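## Task

Bring the liquid handler deck in line with this run sheet: D1 holds one-well reservoir C15, uncovered and empty, with its labelled end beside the corner engraved 'A1'; D2 holds a full 200 uL tip rack with no cover; D3 holds a full 1000 uL tip rack with no cover; D4 holds sample plate M09 with no lid, that lid resting inside LP1's posts with the same face up as when it sat on the plate; D5 holds deep-well block B38 with its seal. Each position must match its row exactly. Every item on a position lies flat within the locators, with well A1 at the 'A1' engraved corner. Anything not named on the sheet must stand directly on a shelf of SHELF (not stacked on other labware), each plate wearing its own lid and each tip rack wearing a cover. A loose cover must lie flat on SHELF or on top of another cover there. Never carry anything in the gripper over a reservoir or over a plate whose lid is not squarely on it, except a plate's lid; doing so fails the task. Nothing counts if it stays put only because the robot holds it: release and move away (touching READY or its box is fine). Finish by releasing, then pressing READY once; the job ends when READY goes down. If nothing needs changing, just press READY and leave all labware as it was. Do not press READY while anything you had to fix is still wrong.

## Robot and tools

Robot: a single four-axis SCARA plate mover (scara4) with one level two-finger gripper that cannot tilt. Joints, base outward: lift (0.000 to 0.550 m), shoulder (-2.000 to 2.000 rad), elbow (-2.800 to 2.800 rad), wrist yaw (-12.566 to 12.566 rad). Keep the elbow more than 0.4 rad away from 0, otherwise the arm can fold and fault. The controlled point, end_effector_position, sits midway between the rubber pads, 2 to 3 cm behind the fingertips. Fingers point along the gripper's +x and close along its y. Fingertips never touch: closed still leaves 0.066 m, fully open is 0.140 m.

Frames: results report pose in the scene frame, origin on the tabletop under the arm base, +z up, +y to the left when looking along +x. Commands, however, are given in the gripper's own axes. Stations: D1 to D5 sit in a row on the deck, D1 on the left seen from the base; SHELF stores labware; LP1 is the lid park; RG is a spare nest for regripping; READY is the finish key on a box, pressed by pushing it horizontally straight into the box until it latches. Labelling: well A1 lies at the labelled short end, in the corner far from the labelled long side. Tip racks carry the same two labels plus their size. Lids and seals show the ID on top at either end; that label says nothing about A1.

execute_actions(actions): a list of actions run in sequence; an empty list just returns state and images. Each action is a table of up to 15 rows, one row per 1/30 s step; a short table repeats its last row to fill 15 steps. A row is five numbers in [-1, 1]: dx, dy, dz, rz, opening. dx, dy, dz, rz are an offset, in gripper axes, from the gripper's measured pose at the start of that action (for a call's first action, the last pose reported in this scene); every row refers to that same start, not to the prior row. Scale: 1.0 equals 0.6 m for dx, dy, dz and 180 degrees for rz, which turns from +x toward +y. opening is absolute, not an offset: +1 fully open, -1 closed. Closing fully takes at least about 0.6 s. Per step the target is clipped to 70 mm and 16 degrees from the measured pose, so long offsets need several actions.

move(target, speed, blocking): target is one five-number row laid out as above: an offset in gripper axes from the pose in the latest result that shows one, same scale, plus an absolute opening sent at the start. The path is straight, 0.5 to 10 s long (cut short after 10 s), turns the short way, and does not slow for obstacles; the hand may lag, stray or overshoot speed near full reach. speed is m/s, 0.002 to 0.5, default 0.25; turning is capped at twice that in rad/s. Contacts hit harder with speed and with how far the target lies beyond the contact. blocking=false returns after 0.5 s while motion continues; other moves and actions are refused until a result shows it ended, so use wait or stop. The extra line "move:" gives the ending (done, off_target, moving, held, fault, etc.), the distance to target and any limits: paced means the sent pose was clipped; held means a check blocked steps and the arm may then speed up sharply.

wait(seconds): 0 to 10; holds the last command, returns early if a running move finishes. stop(): brakes a running move (needs room; fingers keep going). zoom_image(camera, region): camera is cam_head_left, cam_head_right, cam_high, cam_low or cam_wrist (all 504x504); region [x0, y0, x1, y1] in pixels from top-left, at most 504 by 504. finished_scene(scene): ends the given scene irreversibly and reports success.

Results: the state line gives end_effector_position (m) and end_effector_quat_wxyz; printed position may drift at long reach. Joint positions lists the four joints and the pad gap in metres. grip_measured is the measured opening on the command scale (readings may be offset by about 1 mm). Hand target is the pose the controller is currently driving toward. "pose unreachable" means a clearance check altered or blocked the command. Action results list step readings; HELD marks steps held back. MOTOR HOT appears from 85 °C; at 100 °C an OVER-TEMPERATURE FAULT brakes the arm until it cools. A torque fault (contact reaching a joint's load limit: lift 54.6 N, shoulder 8.19 N m, elbow 4.09 N m, wrist yaw 1.36 N m, including held weight) freezes the arm for 10 s and drops the rest of the call.

Gripping: command an opening about 0.04 below grip_measured to hold firmly, less for a lighter hold; pads push about 18 N each. Fast closes can squeeze harder or spring open. Because offsets start from the measured pose, repeating a small push into something rigid adds no force, but into something yielding it goes deeper.

Avoid: dropping, slipping or slamming labware, hard impacts and heavy pushing, knocking anything off the table, passing any load over an open plate or a reservoir (a lid being the only exception), and holding loads longer than needed, which heats motors.

Each tool is called after "Emit:" in YAML: its name, and indented under it one key for each argument.

## Session

Emit:
execute_actions:
  actions: []

Scene clock: 0.00 s.
end_effector_position=(+0.5641, -0.1094, +0.1433) grip_measured=+1.00 end_effector_quat_wxyz=(+0.968, -0.000, -0.000, +0.251)
Joint positions: [ 0.138 -1.399 -1.32  -3.057  0.14 ]
Motor temperatures (°C, as the motors report them): [36 23 23 24]
Hand target: +0.564, -0.109, +0.143; +0.968, -0.000, -0.000, +0.251

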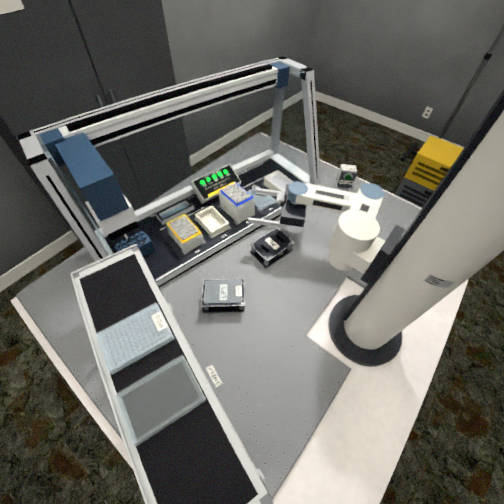

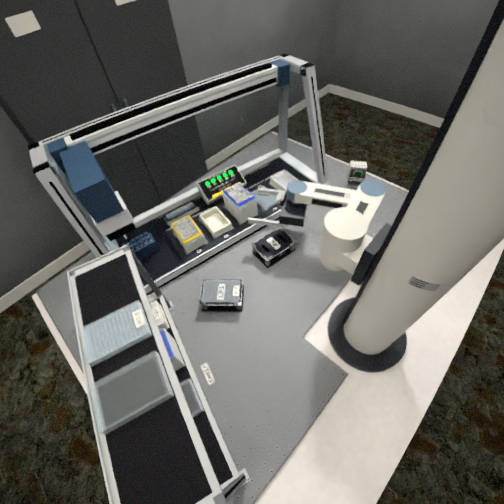

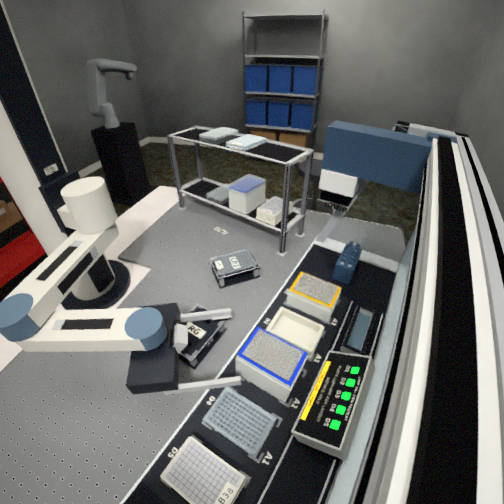

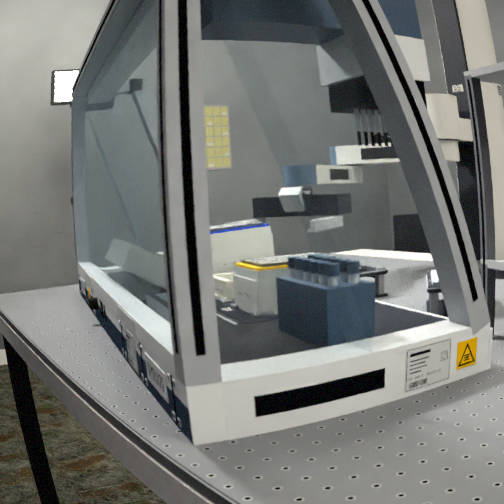

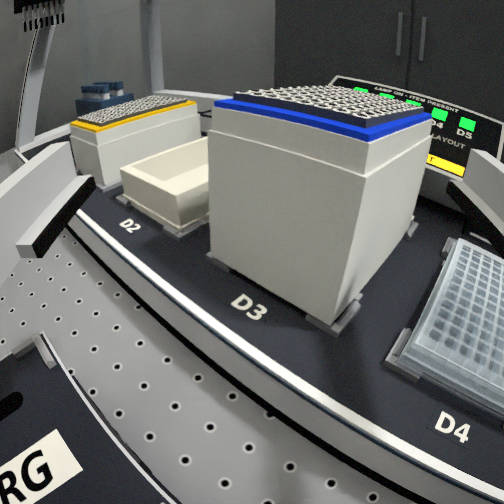

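Emit:
zoom_image:
  camera: "cam_high"
  region: [220, 260, 380, 420]

Emit:
zoom_image:
  camera: "cam_high"
  region: [140, 370, 310, 504]

Emit:
zoom_image:
  camera: "cam_head_left"
  region: [185, 265, 265, 325]

Emit:
zoom_image:
  camera: "cam_high"
  region: [160, 110, 330, 290]

Emit:
zoom_image:
  camera: "cam_head_left"
  region: [70, 250, 270, 504]

Emit:
zoom_image:
  camera: "cam_low"
  region: [195, 200, 400, 350]

Emit:
zoom_image:
  camera: "cam_head_left"
  region: [150, 155, 310, 275]

Region (220, 260, 380, 420) of cam_high's 504x504 image, scaled by 3.150, with more detail than that image has.

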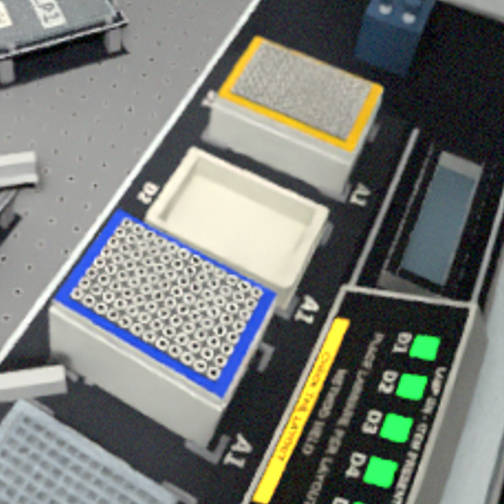

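Region (140, 370, 310, 504) of cam_high's 504x504 image, scaled by 2.965, with more detail than that image has; it fills the top 397 rows of this view, and the rest is white.

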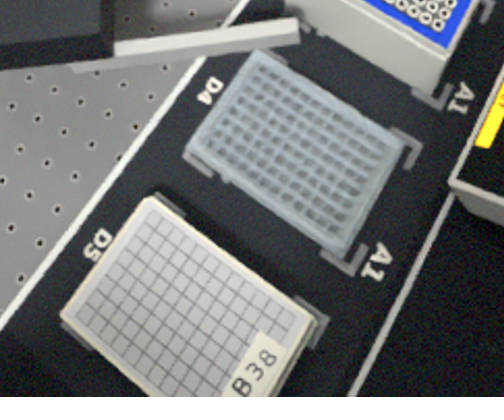

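Region (185, 265, 265, 325) of cam_head_left's 504x504 image, scaled by 6.300, with more detail than that image has; it fills the top 378 rows of this view, and the rest is white.

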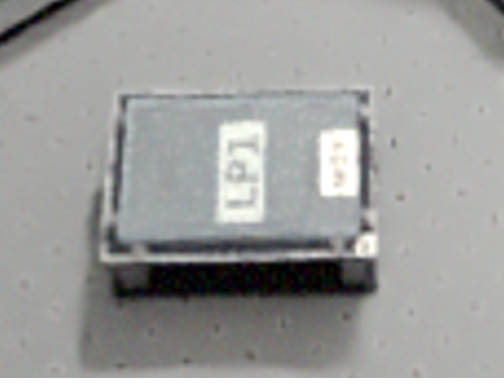

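Region (160, 110, 330, 290) of cam_high's 504x504 image, scaled by 2.800, with more detail than that image has.

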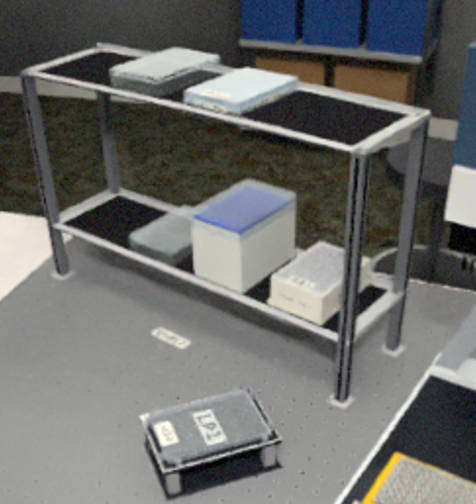

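Region (70, 250, 270, 504) of cam_head_left's 504x504 image, scaled by 1.984, with more detail than that image has; it fills the left 397 columns of this view, and the rest is white.

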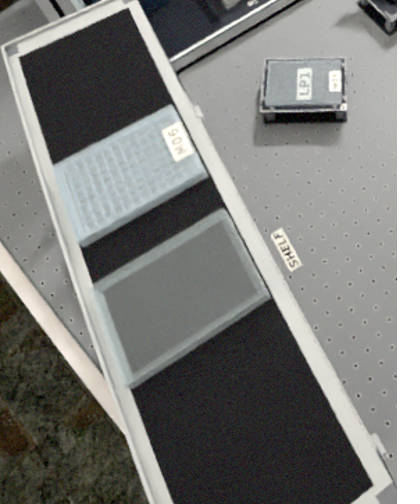

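Region (195, 200, 400, 350) of cam_low's 504x504 image, scaled by 2.459, with more detail than that image has; it fills the top 369 rows of this view, and the rest is white.

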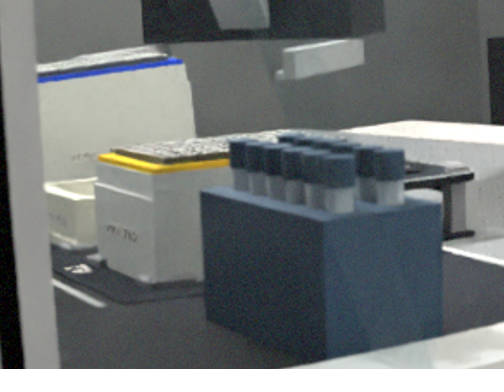

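Region (150, 155, 310, 275) of cam_head_left's 504x504 image, scaled by 3.150, with more detail than that image has; it fills the top 378 rows of this view, and the rest is white.

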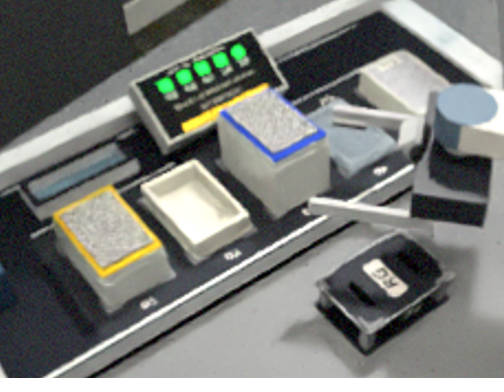

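Emit:
zoom_image:
  camera: "cam_wrist"
  region: [340, 220, 504, 450]

Emit:
zoom_image:
  camera: "cam_head_left"
  region: [90, 290, 190, 380]

Emit:
zoom_image:
  camera: "cam_high"
  region: [195, 380, 295, 470]

Emit:
zoom_image:
  camera: "cam_wrist"
  region: [60, 70, 260, 270]

Emit:
zoom_image:
  camera: "cam_high"
  region: [200, 235, 270, 295]

Emit:
zoom_image:
  camera: "cam_head_right"
  region: [120, 280, 230, 430]

Region (340, 220, 504, 450) of cam_wrist's 504x504 image, scaled by 2.191, with more detail than that image has; it fills the left 359 columns of this view, and the rest is white.

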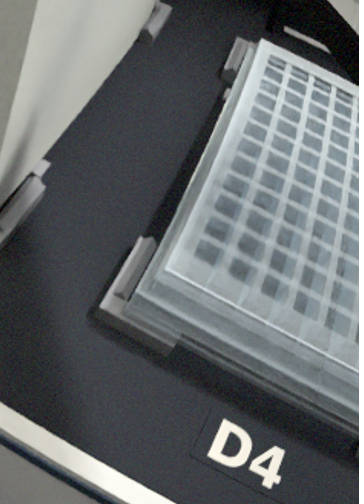

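Region (90, 290, 190, 380) of cam_head_left's 504x504 image, scaled by 5.040, with more detail than that image has; it fills the top 454 rows of this view, and the rest is white.

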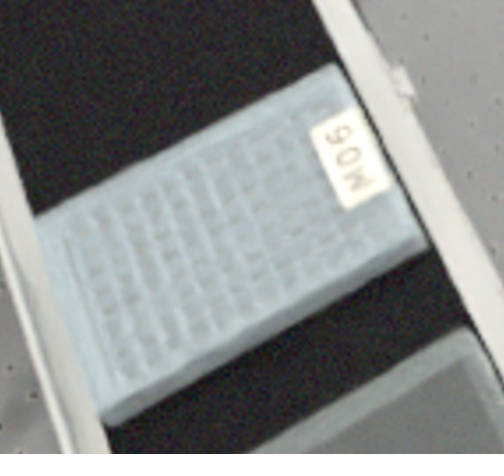

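Region (195, 380, 295, 470) of cam_high's 504x504 image, scaled by 5.040, with more detail than that image has; it fills the top 454 rows of this view, and the rest is white.

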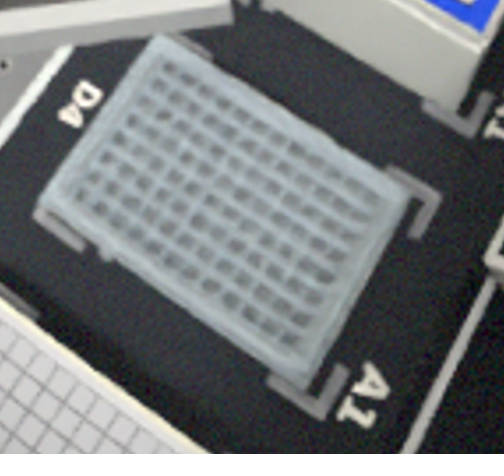

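Region (60, 70, 260, 270) of cam_wrist's 504x504 image, scaled by 2.520, with more detail than that image has.

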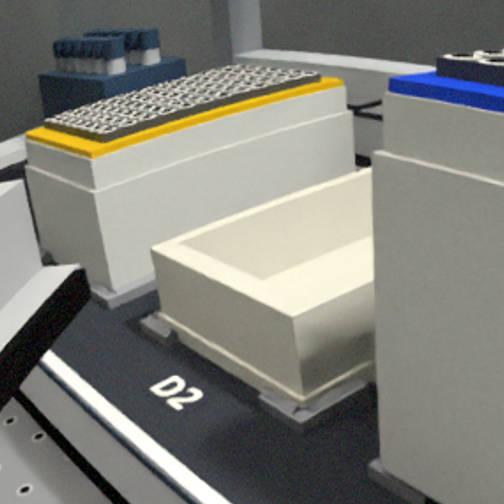

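Region (200, 235, 270, 295) of cam_high's 504x504 image, scaled by 7.200, with more detail than that image has; it fills the top 432 rows of this view, and the rest is white.

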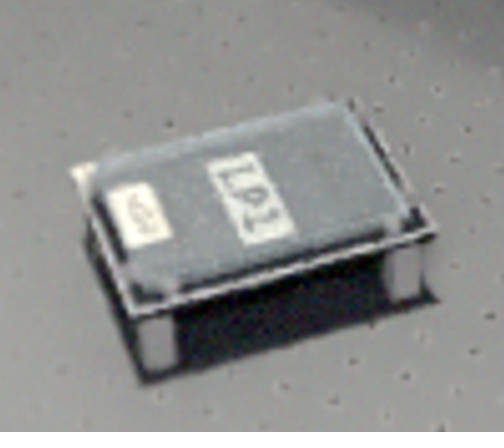

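Region (120, 280, 230, 430) of cam_head_right's 504x504 image, scaled by 3.360, with more detail than that image has; it fills the left 370 columns of this view, and the rest is white.

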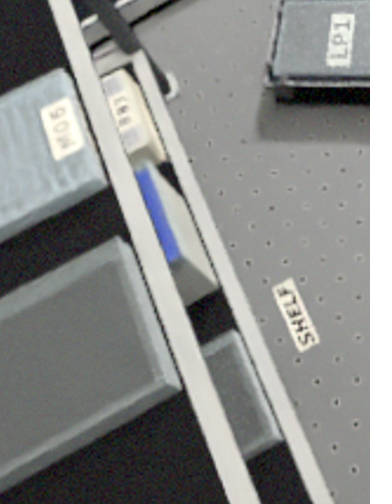

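Emit:
zoom_image:
  camera: "cam_high"
  region: [215, 125, 275, 160]

Emit:
zoom_image:
  camera: "cam_high"
  region: [230, 320, 315, 405]

Emit:
zoom_image:
  camera: "cam_high"
  region: [150, 425, 260, 504]

Emit:
zoom_image:
  camera: "cam_head_right"
  region: [240, 140, 380, 240]

Emit:
zoom_image:
  camera: "cam_high"
  region: [200, 165, 300, 240]

Region (215, 125, 275, 160) of cam_high's 504x504 image, scaled by 8.400, with more detail than that image has; it fills the top 294 rows of this view, and the rest is white.

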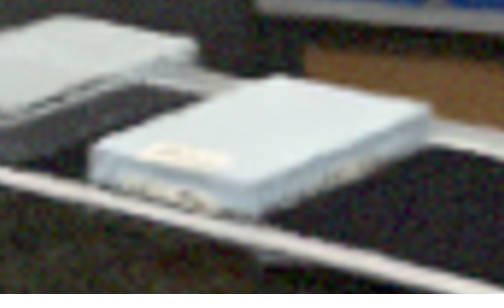

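Region (230, 320, 315, 405) of cam_high's 504x504 image, scaled by 5.929, with more detail than that image has.

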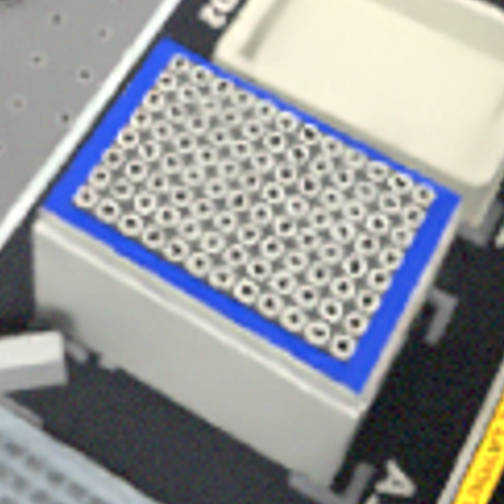

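Region (150, 425, 260, 504) of cam_high's 504x504 image, scaled by 4.582, with more detail than that image has; it fills the top 362 rows of this view, and the rest is white.

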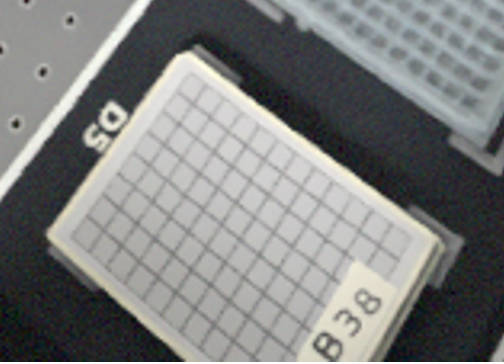

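Region (240, 140, 380, 240) of cam_head_right's 504x504 image, scaled by 3.600, with more detail than that image has; it fills the top 360 rows of this view, and the rest is white.

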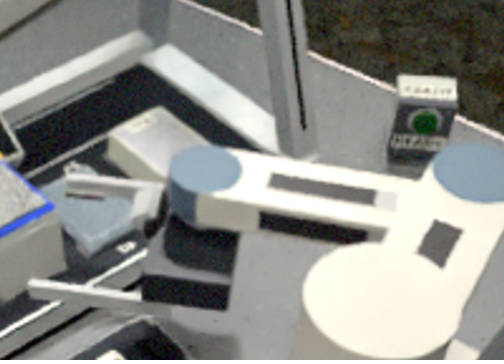

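Region (200, 165, 300, 240) of cam_high's 504x504 image, scaled by 5.040, with more detail than that image has; it fills the top 378 rows of this view, and the rest is white.

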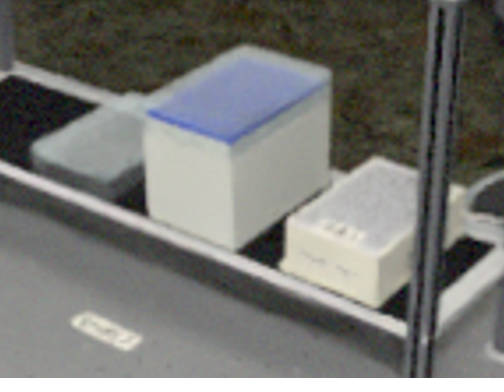

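Emit:
zoom_image:
  camera: "cam_wrist"
  region: [190, 230, 380, 350]

Emit:
zoom_image:
  camera: "cam_high"
  region: [275, 265, 355, 365]

Region (190, 230, 380, 350) of cam_wrist's 504x504 image, scaled by 2.653, with more detail than that image has; it fills the top 318 rows of this view, and the rest is white.

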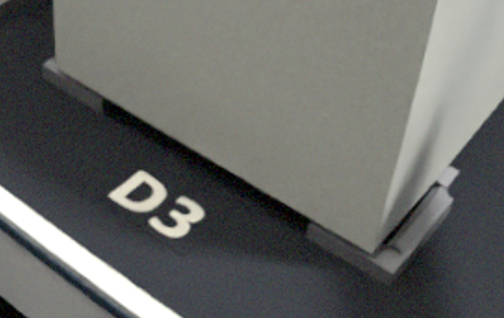

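Region (275, 265, 355, 365) of cam_high's 504x504 image, scaled by 5.040, with more detail than that image has; it fills the left 403 columns of this view, and the rest is white.

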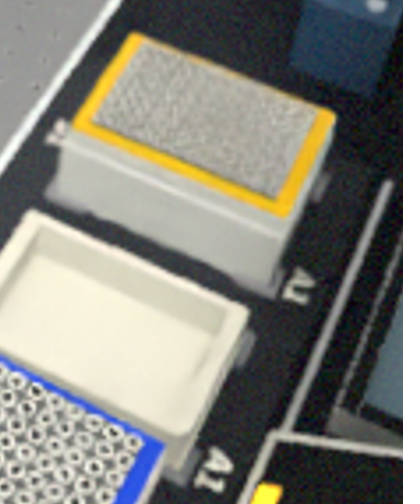

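Emit:
move:
  target: [-0.0372, 0.05, -0.072, -0.395, -0.2]
  speed: 0.5

Scene clock: 7.67 s.
end_effector_position=(+0.5298, -0.0937, +0.1001) grip_measured=-0.20 end_effector_quat_wxyz=(+0.934, -0.000, -0.000, -0.358)
Joint positions: [ 0.095 -0.933 -0.996 -5.088  0.096]
Motor temperatures (°C, as the motors report them): [36 23 23 24]
Hand target: +0.530, -0.094, +0.100; +0.934, -0.000, -0.000, -0.359
Off the commanded pose: 0.000 m, 0 deg.
move: done

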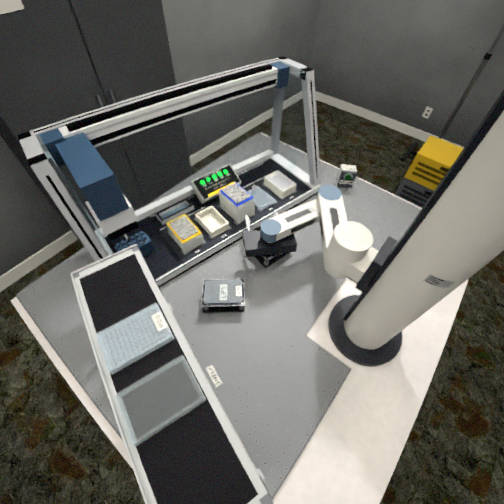

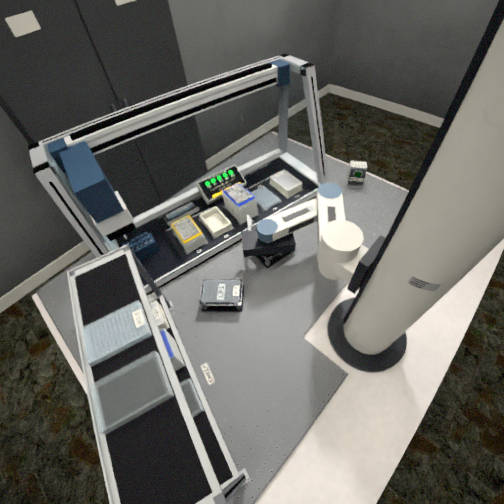

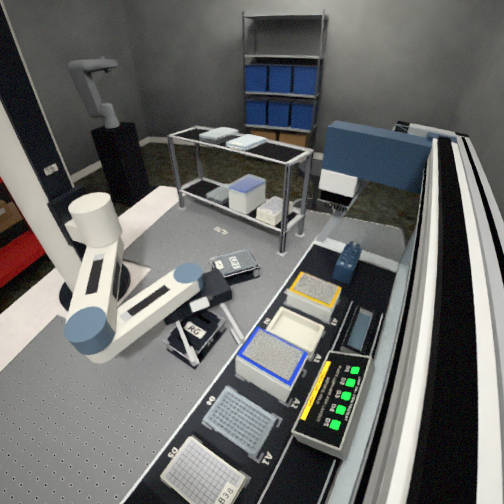

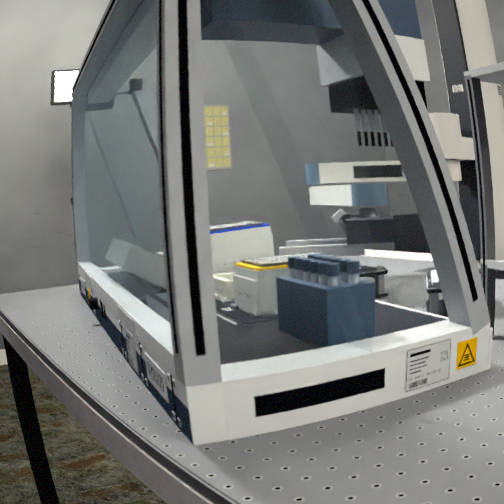

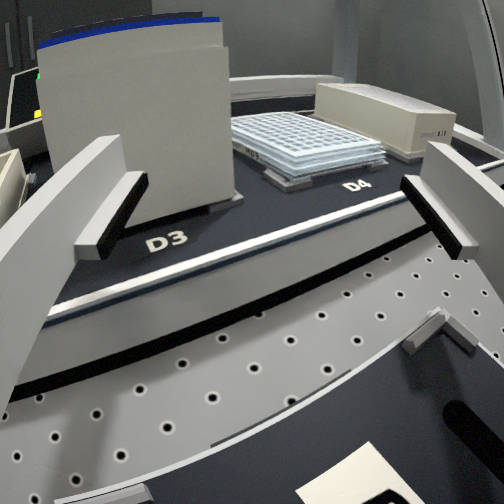

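Emit:
zoom_image:
  camera: "cam_wrist"
  region: [200, 100, 330, 220]

Emit:
zoom_image:
  camera: "cam_wrist"
  region: [300, 70, 470, 200]

Region (200, 100, 330, 220) of cam_wrist's 504x504 image, scaled by 3.877, with more detail than that image has; it fills the top 465 rows of this view, and the rest is white.

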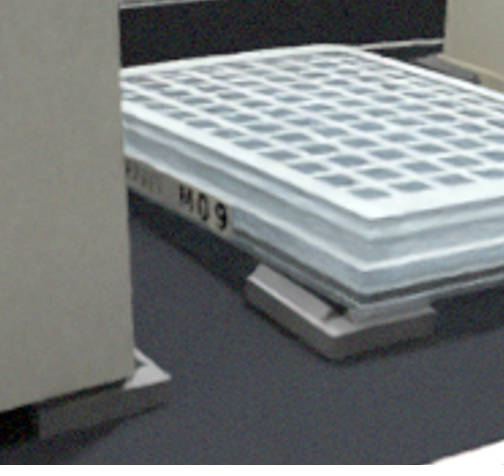

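Region (300, 70, 470, 200) of cam_wrist's 504x504 image, scaled by 2.965, with more detail than that image has; it fills the top 385 rows of this view, and the rest is white.

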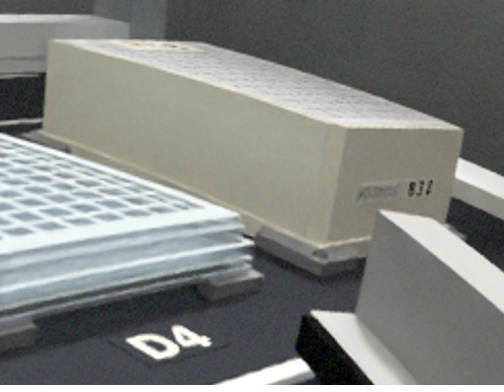

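Emit:
move:
  target: [-0.0639, 0.248, -0.0085, 0.1641, 0.0]
  speed: 0.5

Scene clock: 10.60 s.
end_effector_position=(+0.6008, +0.0427, +0.0950) grip_measured=+0.00 end_effector_quat_wxyz=(+0.994, -0.000, -0.000, -0.108)
Joint positions: [ 0.09  -0.607 -1.212 -4.681  0.103]
Motor temperatures (°C, as the motors report them): [36 23 23 24]
Hand target: +0.601, +0.043, +0.095; +0.994, -0.000, -0.000, -0.108
Off the commanded pose: 0.000 m, 0 deg.
move: done

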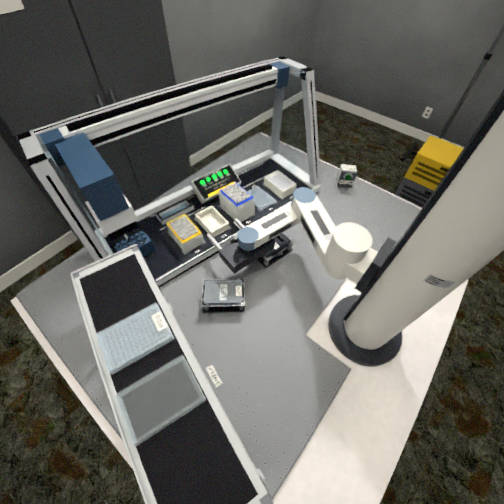

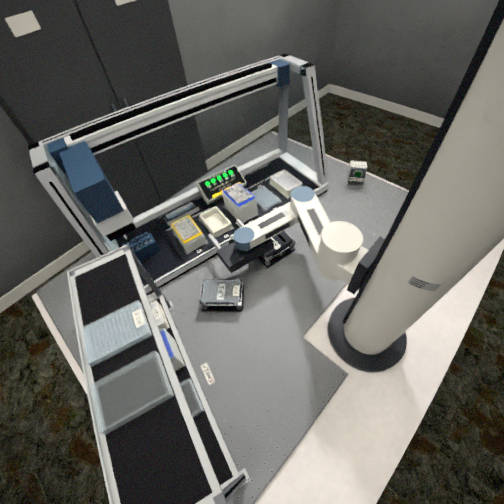

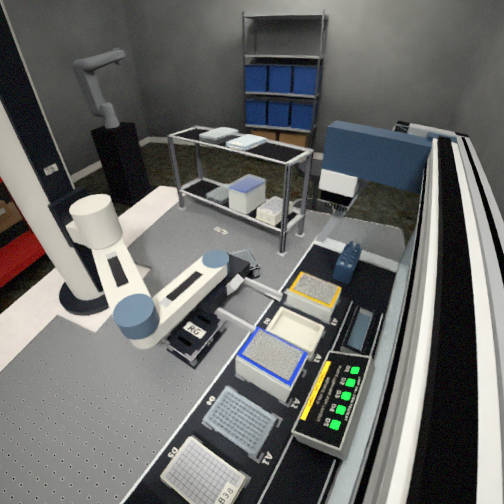

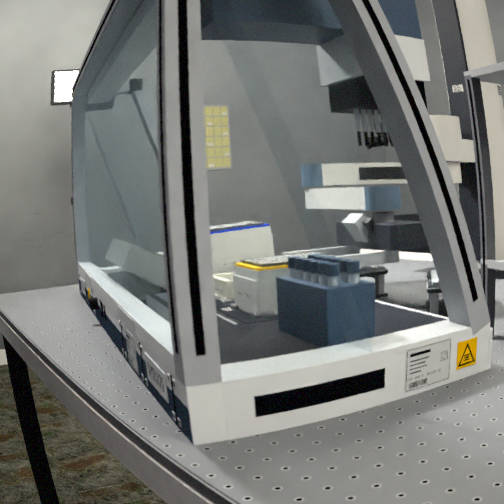

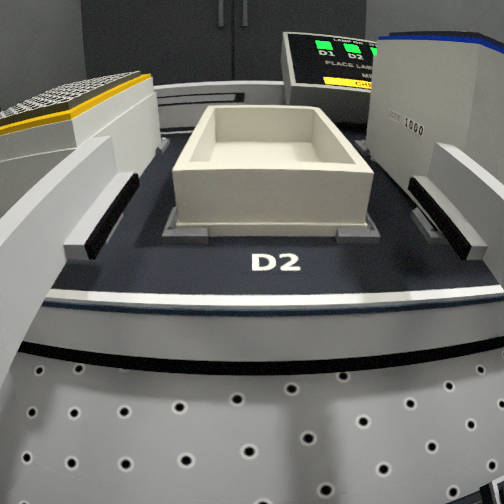

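Emit:
zoom_image:
  camera: "cam_wrist"
  region: [120, 90, 440, 270]

Region (120, 90, 440, 270) of cam_wrist's 504x504 image, scaled by 1.575, with more detail than that image has; it fills the top 284 rows of this view, and the rest is white.

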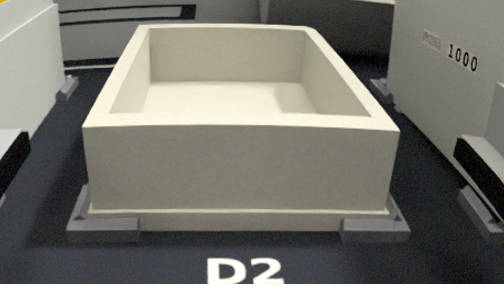

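Emit:
zoom_image:
  camera: "cam_wrist"
  region: [120, 95, 270, 255]

Emit:
zoom_image:
  camera: "cam_wrist"
  region: [280, 95, 430, 255]

Region (120, 95, 270, 255) of cam_wrist's 504x504 image, scaled by 3.150, with more detail than that image has; it fills the left 472 columns of this view, and the rest is white.

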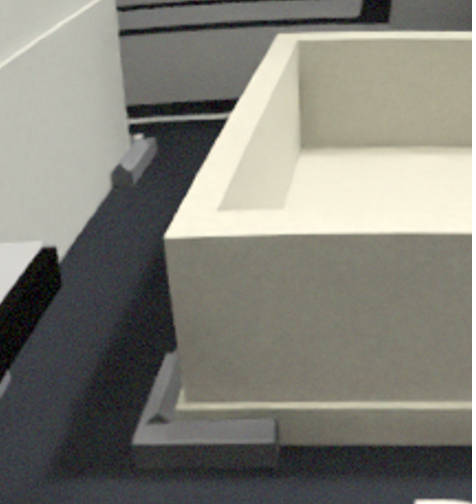

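Region (280, 95, 430, 255) of cam_wrist's 504x504 image, scaled by 3.150, with more detail than that image has; it fills the left 472 columns of this view, and the rest is white.

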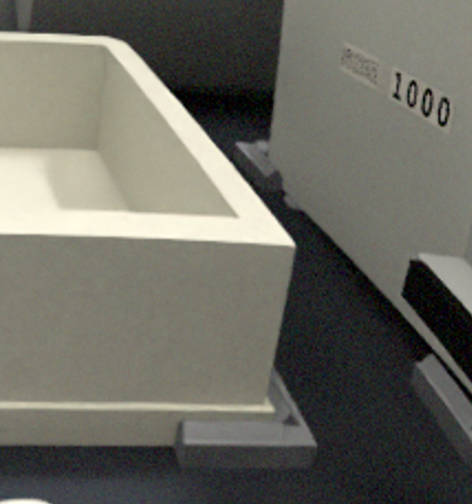

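Emit:
move:
  target: [0.1682, 0.0012, -0.0233, 0.0019, 0.0]
  speed: 0.35

Emit:
zoom_image:
  camera: "cam_wrist"
  region: [30, 400, 504, 504]

Scene clock: 13.03 s.
end_effector_position=(+0.6995, +0.0216, +0.0810) grip_measured=+0.00 end_effector_quat_wxyz=(+0.994, -0.000, -0.000, -0.106)
Joint positions: [ 0.076 -0.524 -1.697 -4.274  0.103]
Motor temperatures (°C, as the motors report them): [36 23 23 24]
Hand target: +0.699, +0.022, +0.081; +0.994, -0.000, -0.000, -0.105
Off the commanded pose: 0.000 m, 0 deg.
move: done

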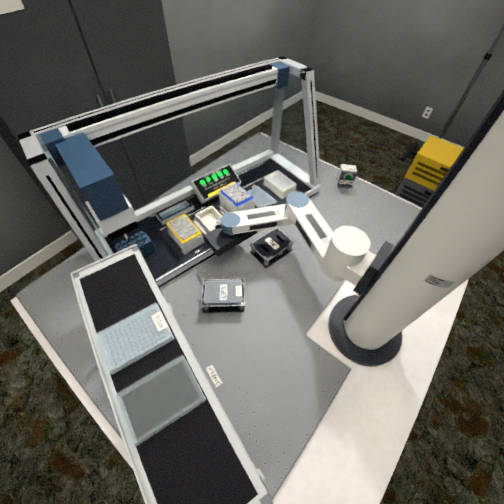

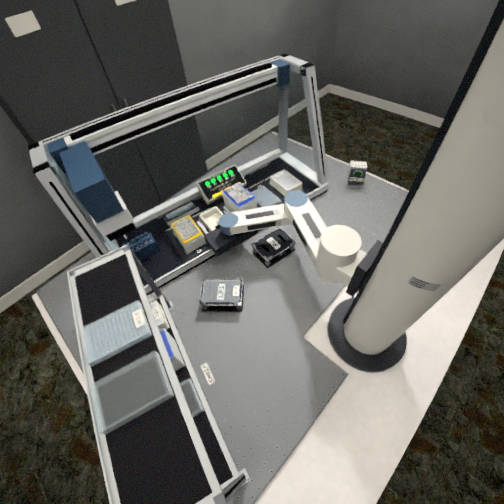

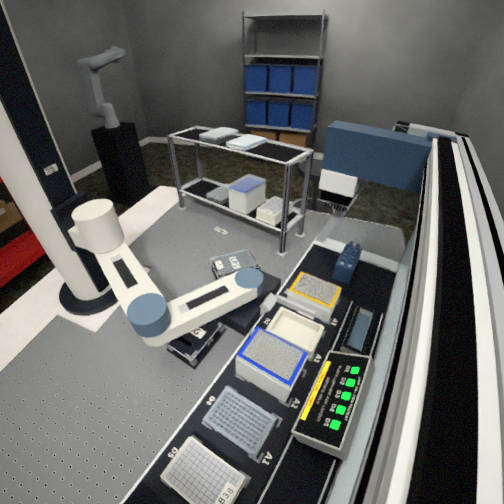

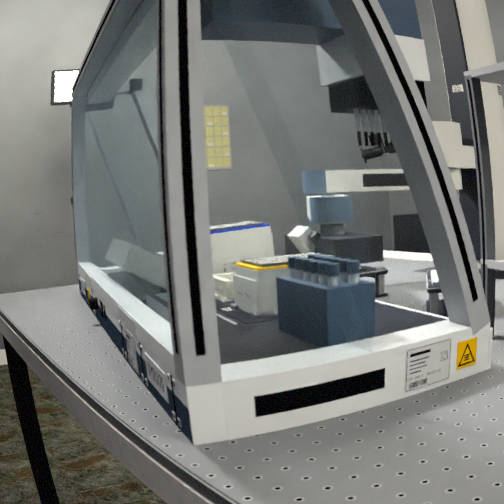

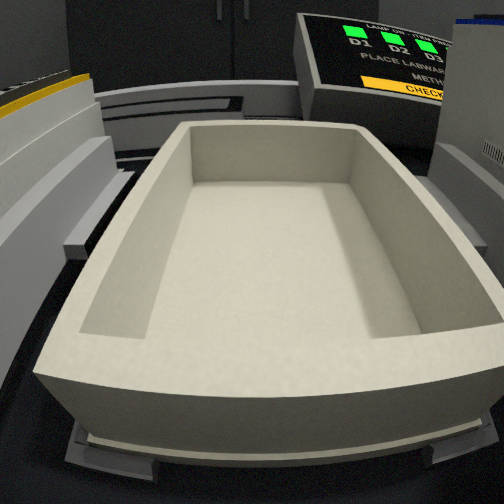

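Region (30, 400, 504, 504) of cam_wrist's 504x504 image, scaled by 1.063, with more detail than that image has; it fills the top 111 rows of this view, and the rest is white.

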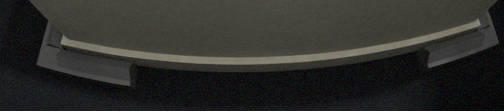

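Emit:
zoom_image:
  camera: "cam_wrist"
  region: [40, 400, 200, 504]

Emit:
zoom_image:
  camera: "cam_wrist"
  region: [344, 400, 504, 504]

Emit:
zoom_image:
  camera: "cam_head_left"
  region: [240, 220, 310, 275]

Region (40, 400, 200, 504) of cam_wrist's 504x504 image, scaled by 3.150, with more detail than that image has; it fills the top 328 rows of this view, and the rest is white.

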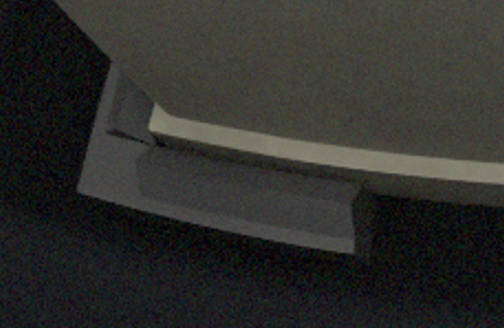

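Region (344, 400, 504, 504) of cam_wrist's 504x504 image, scaled by 3.150, with more detail than that image has; it fills the top 328 rows of this view, and the rest is white.

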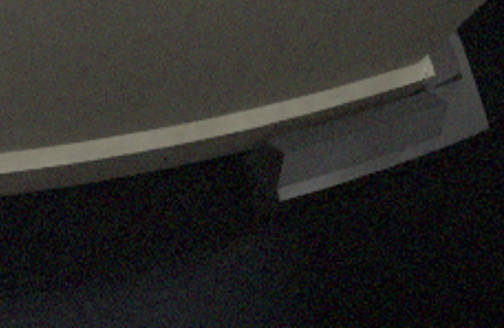

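Region (240, 220, 310, 275) of cam_head_left's 504x504 image, scaled by 7.200, with more detail than that image has; it fills the top 396 rows of this view, and the rest is white.

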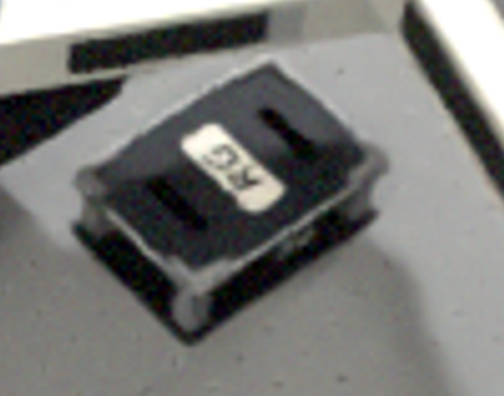

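Emit:
execute_actions:
  actions:
    - [[0,0,0,0,-0.1],[0,0,0,0,-0.2],[0,0,0,0,-0.3],[0,0,0,0,-0.38],[0,0,0,0,-0.44],[0,0,0,0,-0.47],[0,0,0,0,-0.49],[0,0,0,0,-0.51],[0,0,0,0,-0.525],[0,0,0,0,-0.54],[0,0,0,0,-0.55],[0,0,0,0,-0.56],[0,0,0,0,-0.57],[0,0,0,0,-0.575],[0,0,0,0,-0.575]]

Scene clock: 16.07 s.
end_effector_position=(+0.6995, +0.0216, +0.0810) grip_measured=-0.53 end_effector_quat_wxyz=(+0.994, -0.000, -0.000, -0.106)
Joint positions: [ 0.076 -0.524 -1.697 -4.274  0.083]
Motor temperatures (°C, as the motors report them): [36 23 23 24]
Hand target: +0.699, +0.022, +0.081; +0.994, -0.000, -0.000, -0.106
Off the commanded pose: 0.000 m, 0 deg.
Step readings (end_effector_position):
0: (+0.6995, +0.0216, +0.0810)
1: (+0.6995, +0.0216, +0.0810)
2: (+0.6995, +0.0216, +0.0810)
4: (+0.6995, +0.0216, +0.0810)
8: (+0.6995, +0.0216, +0.0810)
15: end_effector_position above

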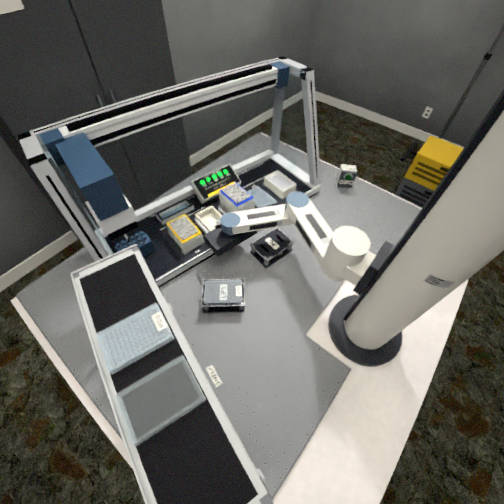

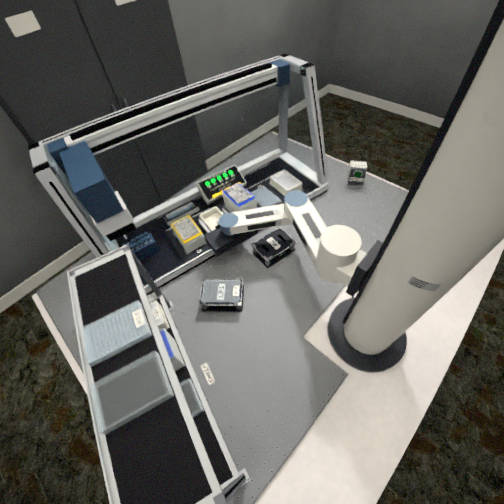

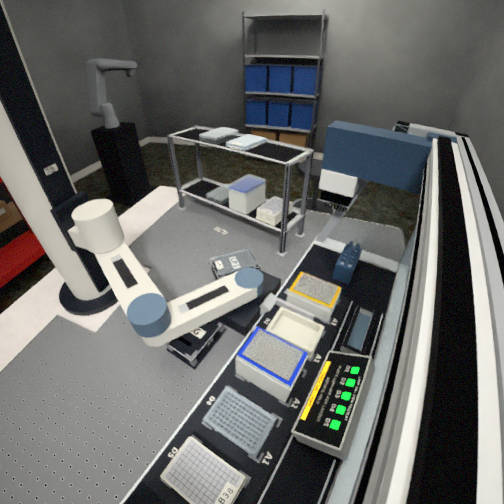

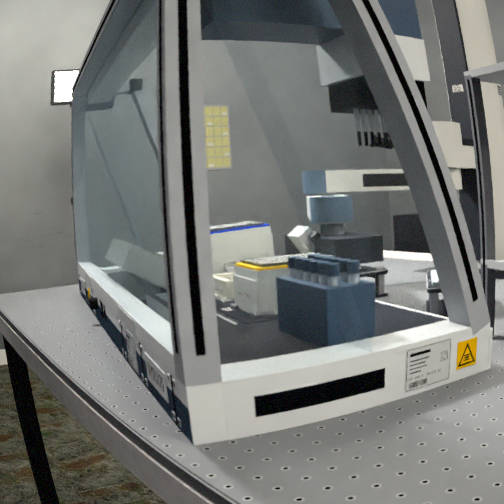

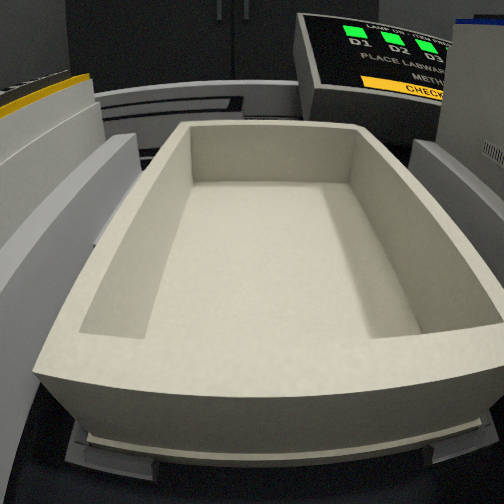

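Emit:
execute_actions:
  actions:
    - [[0,0,0.008,0,-0.575],[0,0,0.016,0,-0.575],[0,0,0.024,0,-0.575],[0,0,0.025,0,-0.575],[0,0,0.025,0,-0.575],[-0.005,0,0.025,0,-0.575],[-0.02,0,0.025,0,-0.575],[-0.04,0,0.025,0,-0.575],[-0.065,0,0.025,0,-0.575],[-0.09,0,0.025,0,-0.575],[-0.115,0,0.025,0,-0.575],[-0.14,0,0.025,0,-0.575],[-0.165,0,0.025,0,-0.575],[-0.19,0,0.025,0,-0.575],[-0.21,0,0.025,0,-0.575]]

Scene clock: 19.13 s.
end_effector_position=(+0.6253, +0.0404, +0.0960) grip_measured=-0.53 end_effector_quat_wxyz=(+0.995, -0.000, -0.000, -0.102)
Joint positions: [ 0.091 -0.595 -1.322 -4.572  0.083]
Motor temperatures (°C, as the motors report them): [36 23 23 24]
Hand target: +0.591, +0.047, +0.096; +0.995, -0.000, -0.000, -0.100
Off the commanded pose: 0.050 m, 0 deg.
Step readings (end_effector_position):
0: (+0.6995, +0.0216, +0.0810)
1: (+0.6995, +0.0216, +0.0811)
2: (+0.6995, +0.0216, +0.0825)
4: (+0.6995, +0.0216, +0.0906)
8: (+0.6936, +0.0221, +0.0961)
15: end_effector_position above

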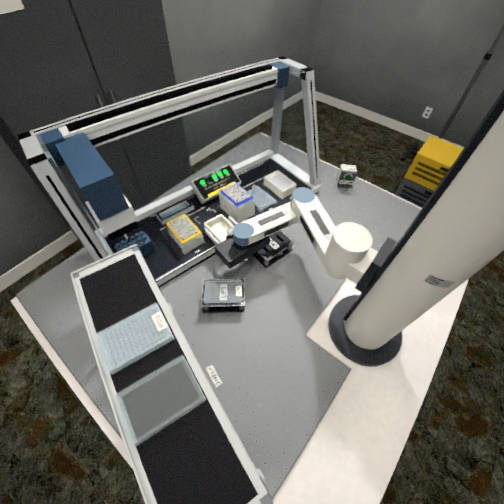

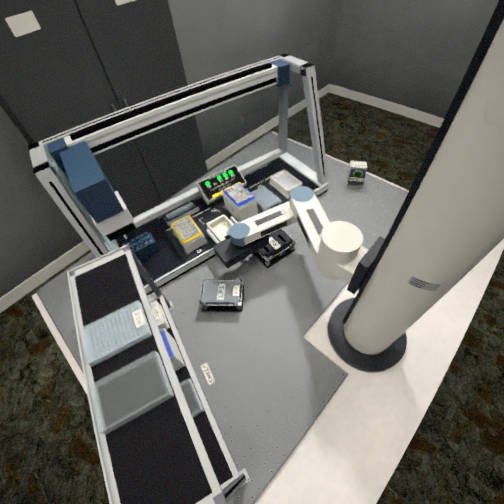

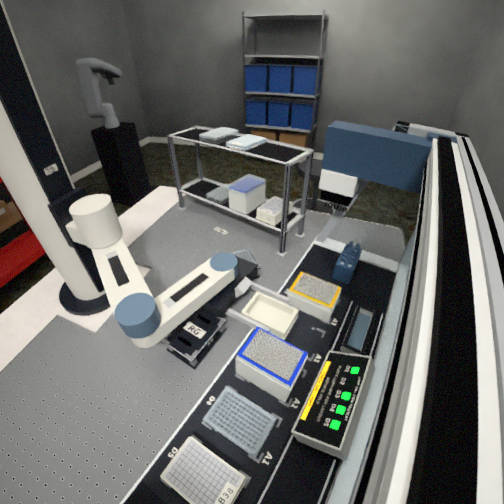

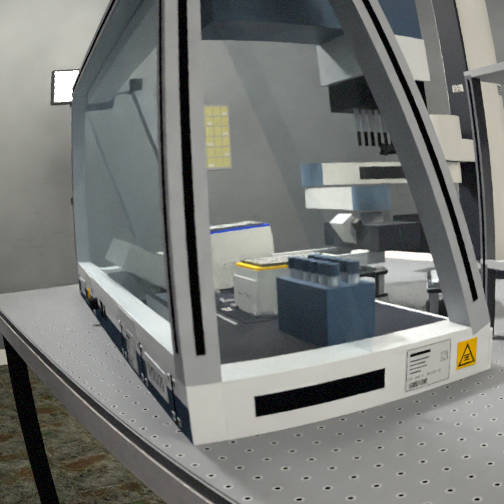

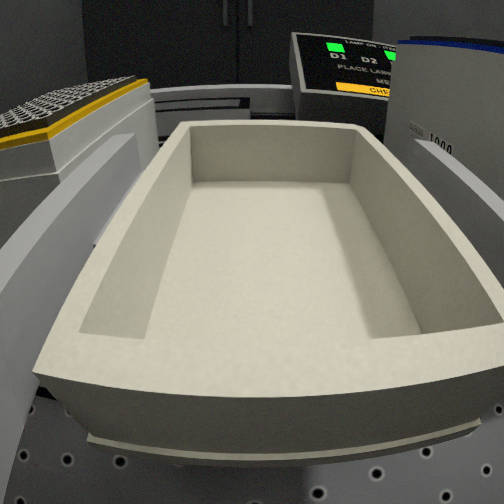

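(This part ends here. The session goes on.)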